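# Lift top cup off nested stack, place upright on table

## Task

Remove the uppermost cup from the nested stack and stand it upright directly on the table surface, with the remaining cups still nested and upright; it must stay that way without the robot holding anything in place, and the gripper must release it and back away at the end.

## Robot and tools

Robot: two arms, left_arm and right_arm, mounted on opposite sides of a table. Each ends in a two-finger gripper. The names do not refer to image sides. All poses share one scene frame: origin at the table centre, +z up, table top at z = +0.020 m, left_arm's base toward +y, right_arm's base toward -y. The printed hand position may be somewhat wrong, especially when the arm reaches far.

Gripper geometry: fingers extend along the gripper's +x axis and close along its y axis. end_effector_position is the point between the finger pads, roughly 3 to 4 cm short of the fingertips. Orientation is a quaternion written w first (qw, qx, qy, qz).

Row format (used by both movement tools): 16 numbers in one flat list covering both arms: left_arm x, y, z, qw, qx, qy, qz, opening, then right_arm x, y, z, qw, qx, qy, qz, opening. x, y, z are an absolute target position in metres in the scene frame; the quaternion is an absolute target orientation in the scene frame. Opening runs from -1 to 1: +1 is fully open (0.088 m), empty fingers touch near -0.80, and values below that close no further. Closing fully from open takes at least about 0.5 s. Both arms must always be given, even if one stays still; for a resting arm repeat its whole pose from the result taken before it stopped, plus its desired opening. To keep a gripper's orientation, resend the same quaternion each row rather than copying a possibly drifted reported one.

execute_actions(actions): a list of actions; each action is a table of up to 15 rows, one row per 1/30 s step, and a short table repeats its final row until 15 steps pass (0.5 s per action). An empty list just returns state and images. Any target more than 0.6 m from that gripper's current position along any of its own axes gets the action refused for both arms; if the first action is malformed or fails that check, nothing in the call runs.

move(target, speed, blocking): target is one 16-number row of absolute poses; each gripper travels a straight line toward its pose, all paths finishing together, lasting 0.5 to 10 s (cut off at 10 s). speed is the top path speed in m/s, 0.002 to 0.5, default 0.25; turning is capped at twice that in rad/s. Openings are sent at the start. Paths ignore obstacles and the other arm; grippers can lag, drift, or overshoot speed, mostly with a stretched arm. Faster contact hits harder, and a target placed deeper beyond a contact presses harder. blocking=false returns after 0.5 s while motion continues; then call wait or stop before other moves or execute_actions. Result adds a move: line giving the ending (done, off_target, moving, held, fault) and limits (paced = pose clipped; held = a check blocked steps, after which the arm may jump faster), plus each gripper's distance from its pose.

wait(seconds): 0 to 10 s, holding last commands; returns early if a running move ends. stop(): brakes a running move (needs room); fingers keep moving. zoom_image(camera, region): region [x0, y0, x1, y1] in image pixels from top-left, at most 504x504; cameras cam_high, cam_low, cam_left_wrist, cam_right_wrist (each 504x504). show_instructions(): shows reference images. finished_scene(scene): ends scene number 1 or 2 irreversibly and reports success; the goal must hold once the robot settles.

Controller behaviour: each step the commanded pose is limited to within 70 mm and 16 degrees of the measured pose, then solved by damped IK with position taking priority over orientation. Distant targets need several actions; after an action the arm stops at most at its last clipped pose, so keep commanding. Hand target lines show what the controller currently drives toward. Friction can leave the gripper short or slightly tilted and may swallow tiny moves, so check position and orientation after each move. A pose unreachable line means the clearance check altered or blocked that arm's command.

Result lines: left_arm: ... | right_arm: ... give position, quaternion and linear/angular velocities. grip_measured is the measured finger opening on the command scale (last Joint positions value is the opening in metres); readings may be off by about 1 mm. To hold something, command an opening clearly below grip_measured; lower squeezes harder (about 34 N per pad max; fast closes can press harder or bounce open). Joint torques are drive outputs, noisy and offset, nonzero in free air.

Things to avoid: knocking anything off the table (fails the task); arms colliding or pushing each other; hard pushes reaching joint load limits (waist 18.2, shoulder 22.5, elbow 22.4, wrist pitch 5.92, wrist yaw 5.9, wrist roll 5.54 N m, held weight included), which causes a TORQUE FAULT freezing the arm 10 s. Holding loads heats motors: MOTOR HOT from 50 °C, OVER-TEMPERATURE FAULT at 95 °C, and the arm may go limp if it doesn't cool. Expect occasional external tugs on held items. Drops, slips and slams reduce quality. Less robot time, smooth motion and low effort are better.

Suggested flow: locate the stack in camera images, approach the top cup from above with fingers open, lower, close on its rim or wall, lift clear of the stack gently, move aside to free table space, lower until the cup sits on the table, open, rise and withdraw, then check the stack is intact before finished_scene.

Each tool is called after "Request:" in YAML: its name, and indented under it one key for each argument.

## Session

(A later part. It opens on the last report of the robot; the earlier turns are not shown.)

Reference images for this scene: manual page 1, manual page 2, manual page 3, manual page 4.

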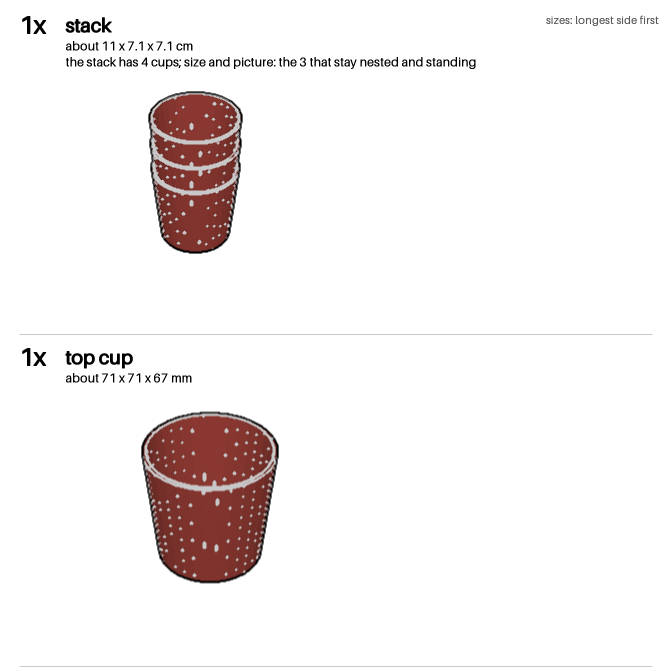

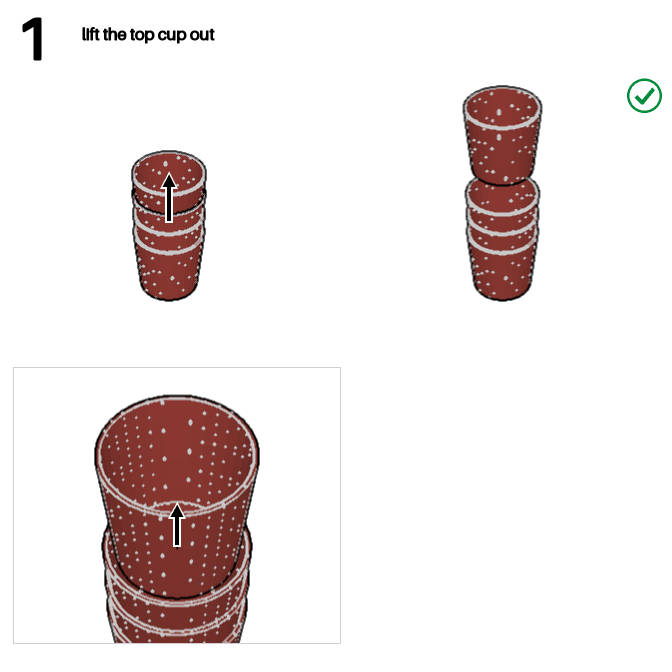

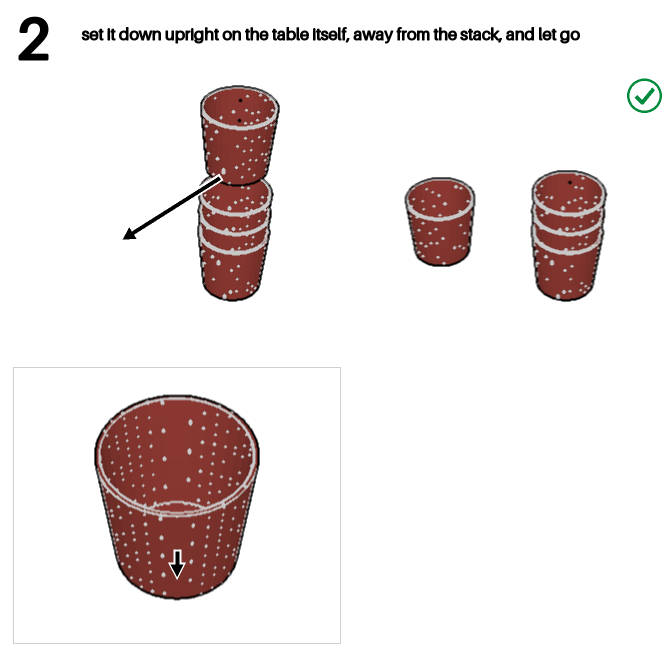

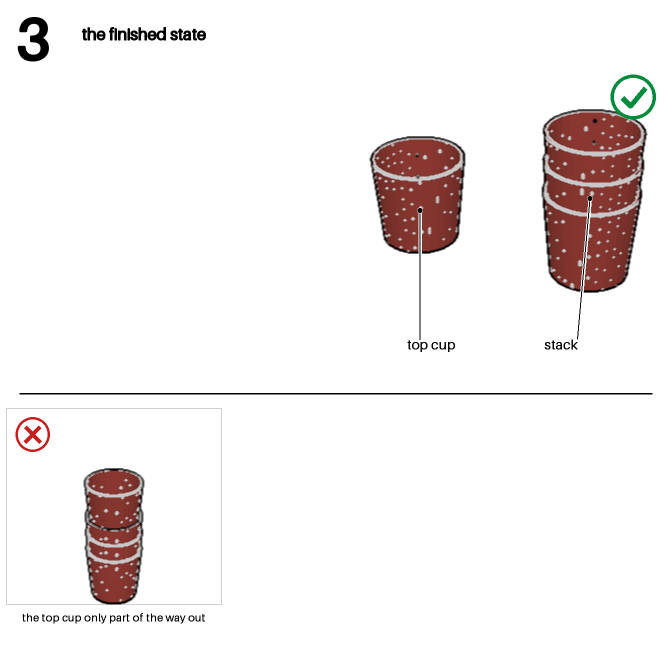

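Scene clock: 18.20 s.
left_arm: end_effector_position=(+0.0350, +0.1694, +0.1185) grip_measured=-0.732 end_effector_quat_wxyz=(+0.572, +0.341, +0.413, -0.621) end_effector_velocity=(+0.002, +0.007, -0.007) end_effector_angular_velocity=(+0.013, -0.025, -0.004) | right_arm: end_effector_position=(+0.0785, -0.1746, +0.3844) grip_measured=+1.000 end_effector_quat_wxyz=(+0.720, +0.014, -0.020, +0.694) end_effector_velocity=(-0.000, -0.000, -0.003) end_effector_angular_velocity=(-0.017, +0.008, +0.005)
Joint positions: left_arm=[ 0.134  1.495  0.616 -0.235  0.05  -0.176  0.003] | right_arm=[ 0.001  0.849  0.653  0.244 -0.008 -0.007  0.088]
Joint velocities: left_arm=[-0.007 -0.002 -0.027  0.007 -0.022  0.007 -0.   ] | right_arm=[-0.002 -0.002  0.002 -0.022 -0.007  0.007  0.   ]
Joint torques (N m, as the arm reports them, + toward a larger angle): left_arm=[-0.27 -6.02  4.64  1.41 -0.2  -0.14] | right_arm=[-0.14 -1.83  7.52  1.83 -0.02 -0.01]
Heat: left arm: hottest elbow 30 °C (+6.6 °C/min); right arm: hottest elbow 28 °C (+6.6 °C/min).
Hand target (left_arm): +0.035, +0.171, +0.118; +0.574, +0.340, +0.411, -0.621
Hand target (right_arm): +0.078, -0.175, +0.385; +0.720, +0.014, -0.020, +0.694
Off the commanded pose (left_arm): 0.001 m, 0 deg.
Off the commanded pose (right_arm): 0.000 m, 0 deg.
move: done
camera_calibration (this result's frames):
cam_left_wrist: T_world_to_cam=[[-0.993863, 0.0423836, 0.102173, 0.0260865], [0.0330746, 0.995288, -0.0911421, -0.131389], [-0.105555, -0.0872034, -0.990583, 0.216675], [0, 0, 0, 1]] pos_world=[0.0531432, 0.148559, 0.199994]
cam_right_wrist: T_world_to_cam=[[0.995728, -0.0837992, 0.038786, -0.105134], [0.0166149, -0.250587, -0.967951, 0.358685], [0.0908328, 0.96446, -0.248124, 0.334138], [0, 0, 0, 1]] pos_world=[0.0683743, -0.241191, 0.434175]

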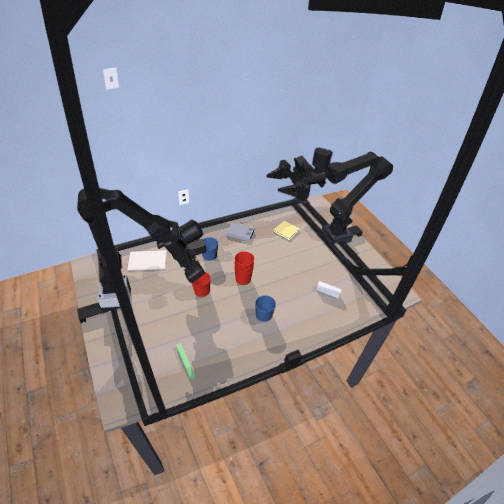

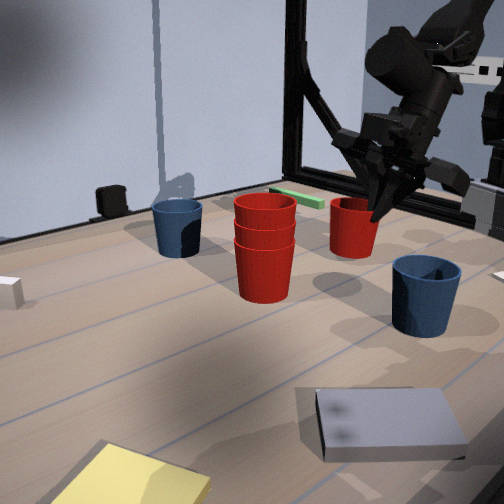

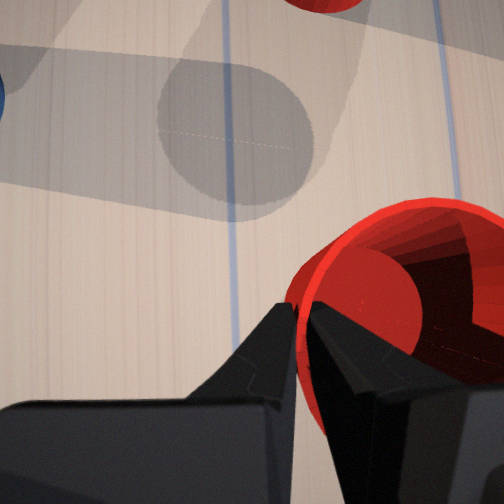

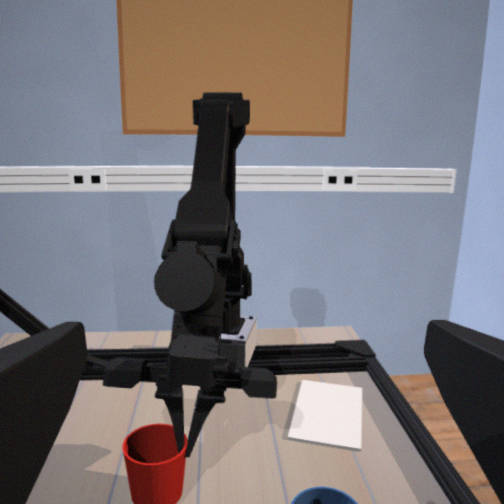

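Request:
move:
  target: [0.035,0.177,0.105,0.57,0.355,0.415,-0.614,-1,0.0785,-0.1747,0.3847,0.72,0.014,-0.02,0.694,1]
  speed: 0.03

Request:
move:
  target: [0.035,0.177,0.105,0.57,0.355,0.415,-0.614,-0.3,0.0785,-0.1747,0.3847,0.72,0.014,-0.02,0.694,1]

Request:
move:
  target: [0.05,0.22,0.25,0.57,0.355,0.415,-0.614,-0.3,0.0785,-0.1747,0.3847,0.72,0.014,-0.02,0.694,1]

Scene clock: 21.10 s.
left_arm: end_effector_position=(+0.0351, +0.1744, +0.1091) grip_measured=-0.733 end_effector_quat_wxyz=(+0.571, +0.350, +0.414, -0.617) end_effector_velocity=(+0.000, -0.001, +0.001) end_effector_angular_velocity=(-0.007, -0.002, +0.007) | right_arm: end_effector_position=(+0.0785, -0.1746, +0.3844) grip_measured=+1.000 end_effector_quat_wxyz=(+0.720, +0.014, -0.020, +0.694) end_effector_velocity=(-0.001, +0.001, -0.007) end_effector_angular_velocity=(-0.027, -0.007, +0.014)
Joint positions: left_arm=[ 0.128  1.513  0.593 -0.212  0.041 -0.176  0.003] | right_arm=[ 0.001  0.849  0.653  0.244 -0.008 -0.007  0.088]
Joint velocities: left_arm=[-0.002 -0.002 -0.002  0.007 -0.007 -0.007 -0.002] | right_arm=[-0.007  0.002 -0.002 -0.022 -0.022 -0.007  0.   ]
Joint torques (N m, as the arm reports them, + toward a larger angle): left_arm=[-0.35 -4.26  4.48  1.37 -0.25  0.07] | right_arm=[-0.14 -1.8   7.6   1.81  0.01  0.01]
Heat: left arm: hottest elbow 30 °C (+5.7 °C/min); right arm: hottest elbow 29 °C (+8.5 °C/min).
Hand target (left_arm): +0.035, +0.177, +0.105; +0.570, +0.355, +0.415, -0.614
Hand target (right_arm): +0.078, -0.175, +0.385; +0.720, +0.014, -0.020, +0.694
Off the commanded pose (left_arm): 0.005 m, 1 deg.
Off the commanded pose (right_arm): 0.000 m, 0 deg.
move: done
camera_calibration (this result's frames):
cam_left_wrist: T_world_to_cam=[[-0.994811, 0.04357, 0.0919409, 0.0279034], [0.036706, 0.996502, -0.0750703, -0.13937], [-0.0948902, -0.0713059, -0.992931, 0.204889], [0, 0, 0, 1]] pos_world=[0.0523164, 0.152276, 0.190413]
cam_right_wrist: T_world_to_cam=[[0.995728, -0.0837992, 0.038786, -0.105134], [0.0166149, -0.250587, -0.967951, 0.358685], [0.0908328, 0.96446, -0.248124, 0.334138], [0, 0, 0, 1]] pos_world=[0.0683743, -0.241191, 0.434175]

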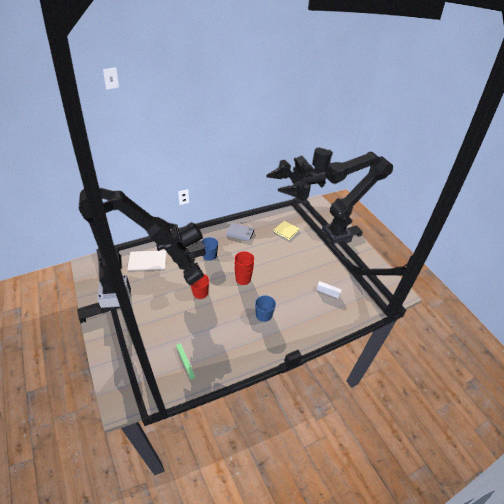

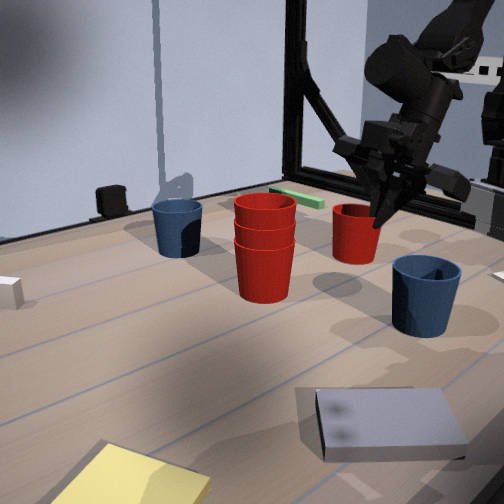

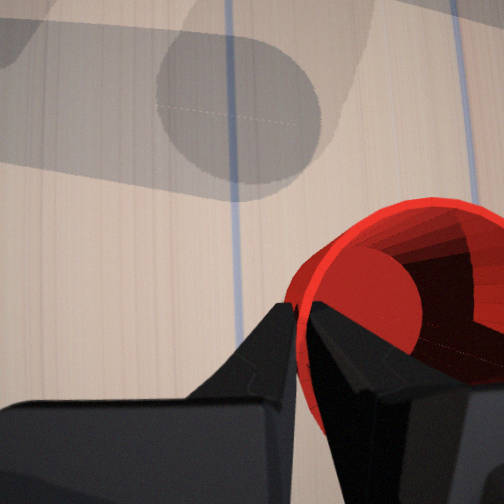

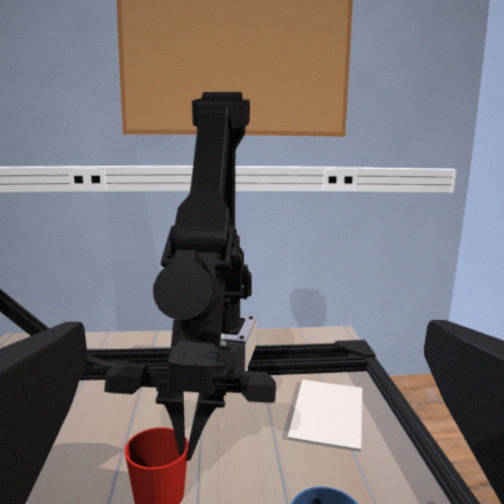

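Scene clock: 21.80 s.
left_arm: end_effector_position=(+0.0351, +0.1743, +0.1091) grip_measured=-0.302 end_effector_quat_wxyz=(+0.571, +0.349, +0.414, -0.617) end_effector_velocity=(+0.000, -0.000, -0.001) end_effector_angular_velocity=(-0.004, -0.009, -0.006) | right_arm: end_effector_position=(+0.0785, -0.1746, +0.3844) grip_measured=+1.000 end_effector_quat_wxyz=(+0.720, +0.014, -0.020, +0.694) end_effector_velocity=(-0.000, -0.000, -0.002) end_effector_angular_velocity=(-0.008, -0.007, +0.005)
Joint positions: left_arm=[ 0.128  1.513  0.593 -0.21   0.041 -0.176  0.024] | right_arm=[ 0.001  0.849  0.653  0.244 -0.008 -0.007  0.088]
Joint velocities: left_arm=[-0.002  0.002 -0.002  0.007 -0.007  0.007  0.001] | right_arm=[-0.002 -0.002 -0.002 -0.007 -0.007 -0.007  0.   ]
Joint torques (N m, as the arm reports them, + toward a larger angle): left_arm=[-0.34 -4.21  4.46  1.33 -0.21  0.04] | right_arm=[-0.09 -1.78  7.54  1.8   0.    0.01]
Heat: left arm: hottest elbow 30 °C (+5.5 °C/min); right arm: hottest elbow 29 °C (+8.3 °C/min).
Hand target (left_arm): +0.035, +0.177, +0.105; +0.570, +0.355, +0.415, -0.614
Hand target (right_arm): +0.078, -0.175, +0.385; +0.720, +0.014, -0.020, +0.694
Off the commanded pose (left_arm): 0.005 m, 1 deg.
Off the commanded pose (right_arm): 0.000 m, 0 deg.
move: done
camera_calibration (this result's frames):
cam_left_wrist: T_world_to_cam=[[-0.9948, 0.0436394, 0.0920197, 0.0278626], [0.0366976, 0.996446, -0.0758264, -0.139088], [-0.0950016, -0.0720552, -0.992866, 0.205003], [0, 0, 0, 1]] pos_world=[0.0522975, 0.152149, 0.19043]
cam_right_wrist: T_world_to_cam=[[0.995728, -0.0837992, 0.038786, -0.105134], [0.0166149, -0.250587, -0.967951, 0.358685], [0.0908328, 0.96446, -0.248124, 0.334138], [0, 0, 0, 1]] pos_world=[0.0683743, -0.241191, 0.434175]

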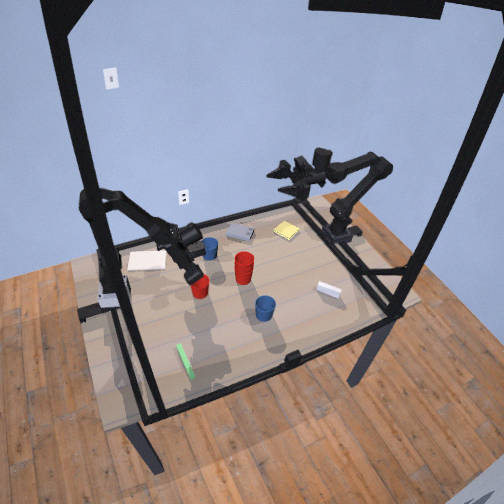

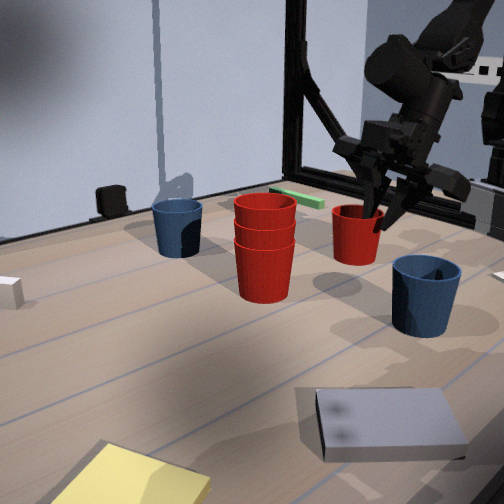

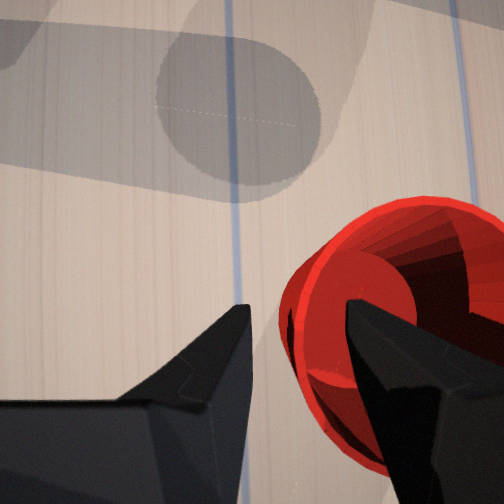

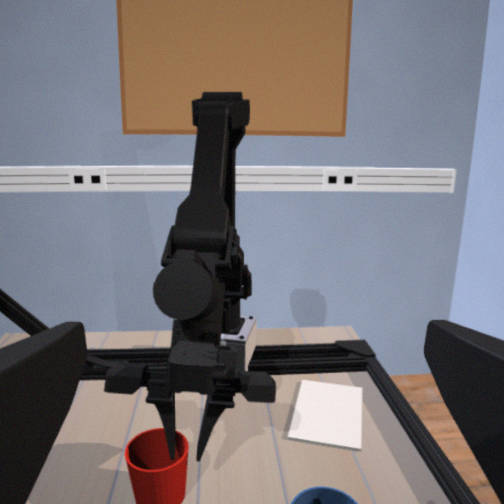

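Scene clock: 23.00 s.
left_arm: end_effector_position=(+0.0500, +0.2208, +0.2425) grip_measured=-0.300 end_effector_quat_wxyz=(+0.568, +0.362, +0.421, -0.608) end_effector_velocity=(+0.004, +0.003, +0.001) end_effector_angular_velocity=(+0.011, -0.019, +0.018) | right_arm: end_effector_position=(+0.0785, -0.1746, +0.3844) grip_measured=+1.000 end_effector_quat_wxyz=(+0.720, +0.014, -0.020, +0.694) end_effector_velocity=(-0.003, -0.000, -0.002) end_effector_angular_velocity=(-0.008, -0.008, +0.019)
Joint positions: left_arm=[ 0.166  1.131  0.901 -0.936  0.05  -0.138  0.024] | right_arm=[ 0.001  0.849  0.653  0.244 -0.008 -0.007  0.088]
Joint velocities: left_arm=[ 0.002 -0.002  0.007 -0.022 -0.022 -0.007 -0.   ] | right_arm=[-0.002 -0.002 -0.002 -0.007 -0.022 -0.007  0.   ]
Joint torques (N m, as the arm reports them, + toward a larger angle): left_arm=[ 0.31 -4.38  7.76  0.93  0.18  0.18] | right_arm=[-0.11 -1.87  7.36  1.81  0.02  0.  ]
Heat: left arm: hottest elbow 30 °C (+5.2 °C/min); right arm: hottest elbow 29 °C (+7.8 °C/min).
Hand target (left_arm): +0.050, +0.219, +0.250; +0.570, +0.355, +0.415, -0.614
Hand target (right_arm): +0.078, -0.175, +0.385; +0.720, +0.014, -0.020, +0.694
Off the commanded pose (left_arm): 0.008 m, 1 deg.
Off the commanded pose (right_arm): 0.000 m, 0 deg.
move: done
camera_calibration (this result's frames):
cam_left_wrist: T_world_to_cam=[[-0.99576, 0.0406181, 0.0825367, 0.0314432], [0.0371725, 0.998389, -0.0428638, -0.184361], [-0.0841448, -0.0396139, -0.995666, 0.335225], [0, 0, 0, 1]] pos_world=[0.0663704, 0.196067, 0.323274]
cam_right_wrist: T_world_to_cam=[[0.995728, -0.0837992, 0.038786, -0.105134], [0.0166149, -0.250587, -0.967951, 0.358685], [0.0908328, 0.96446, -0.248124, 0.334138], [0, 0, 0, 1]] pos_world=[0.0683743, -0.241191, 0.434175]

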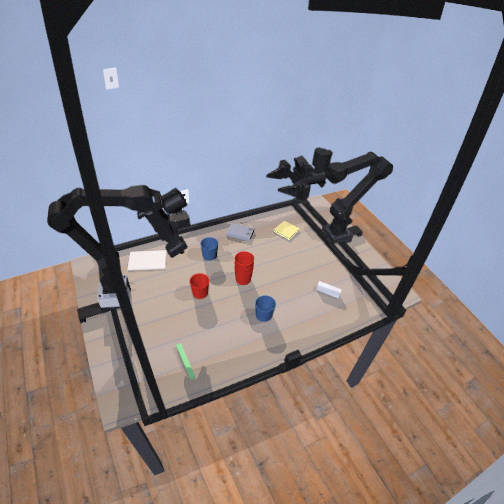

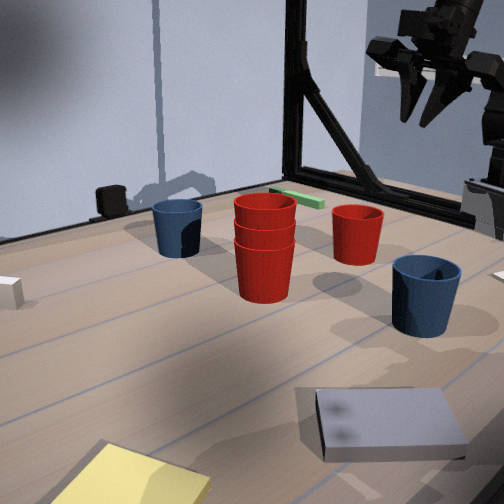

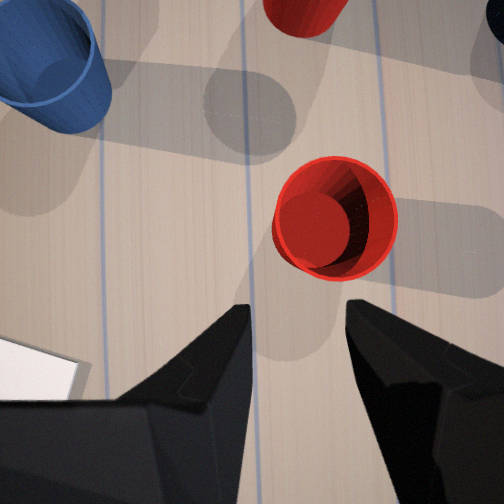

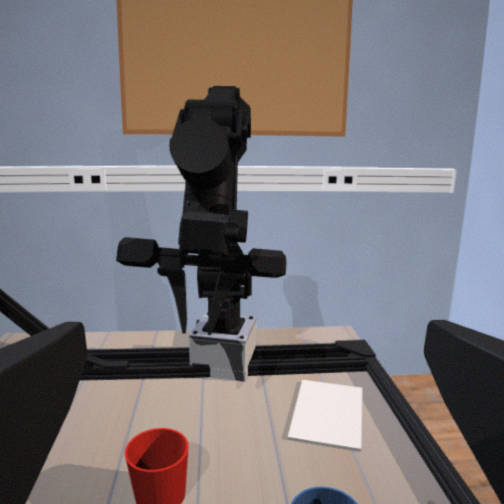

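Request:
finished_scene:
  scene: 2

The scene is finished: the task was done.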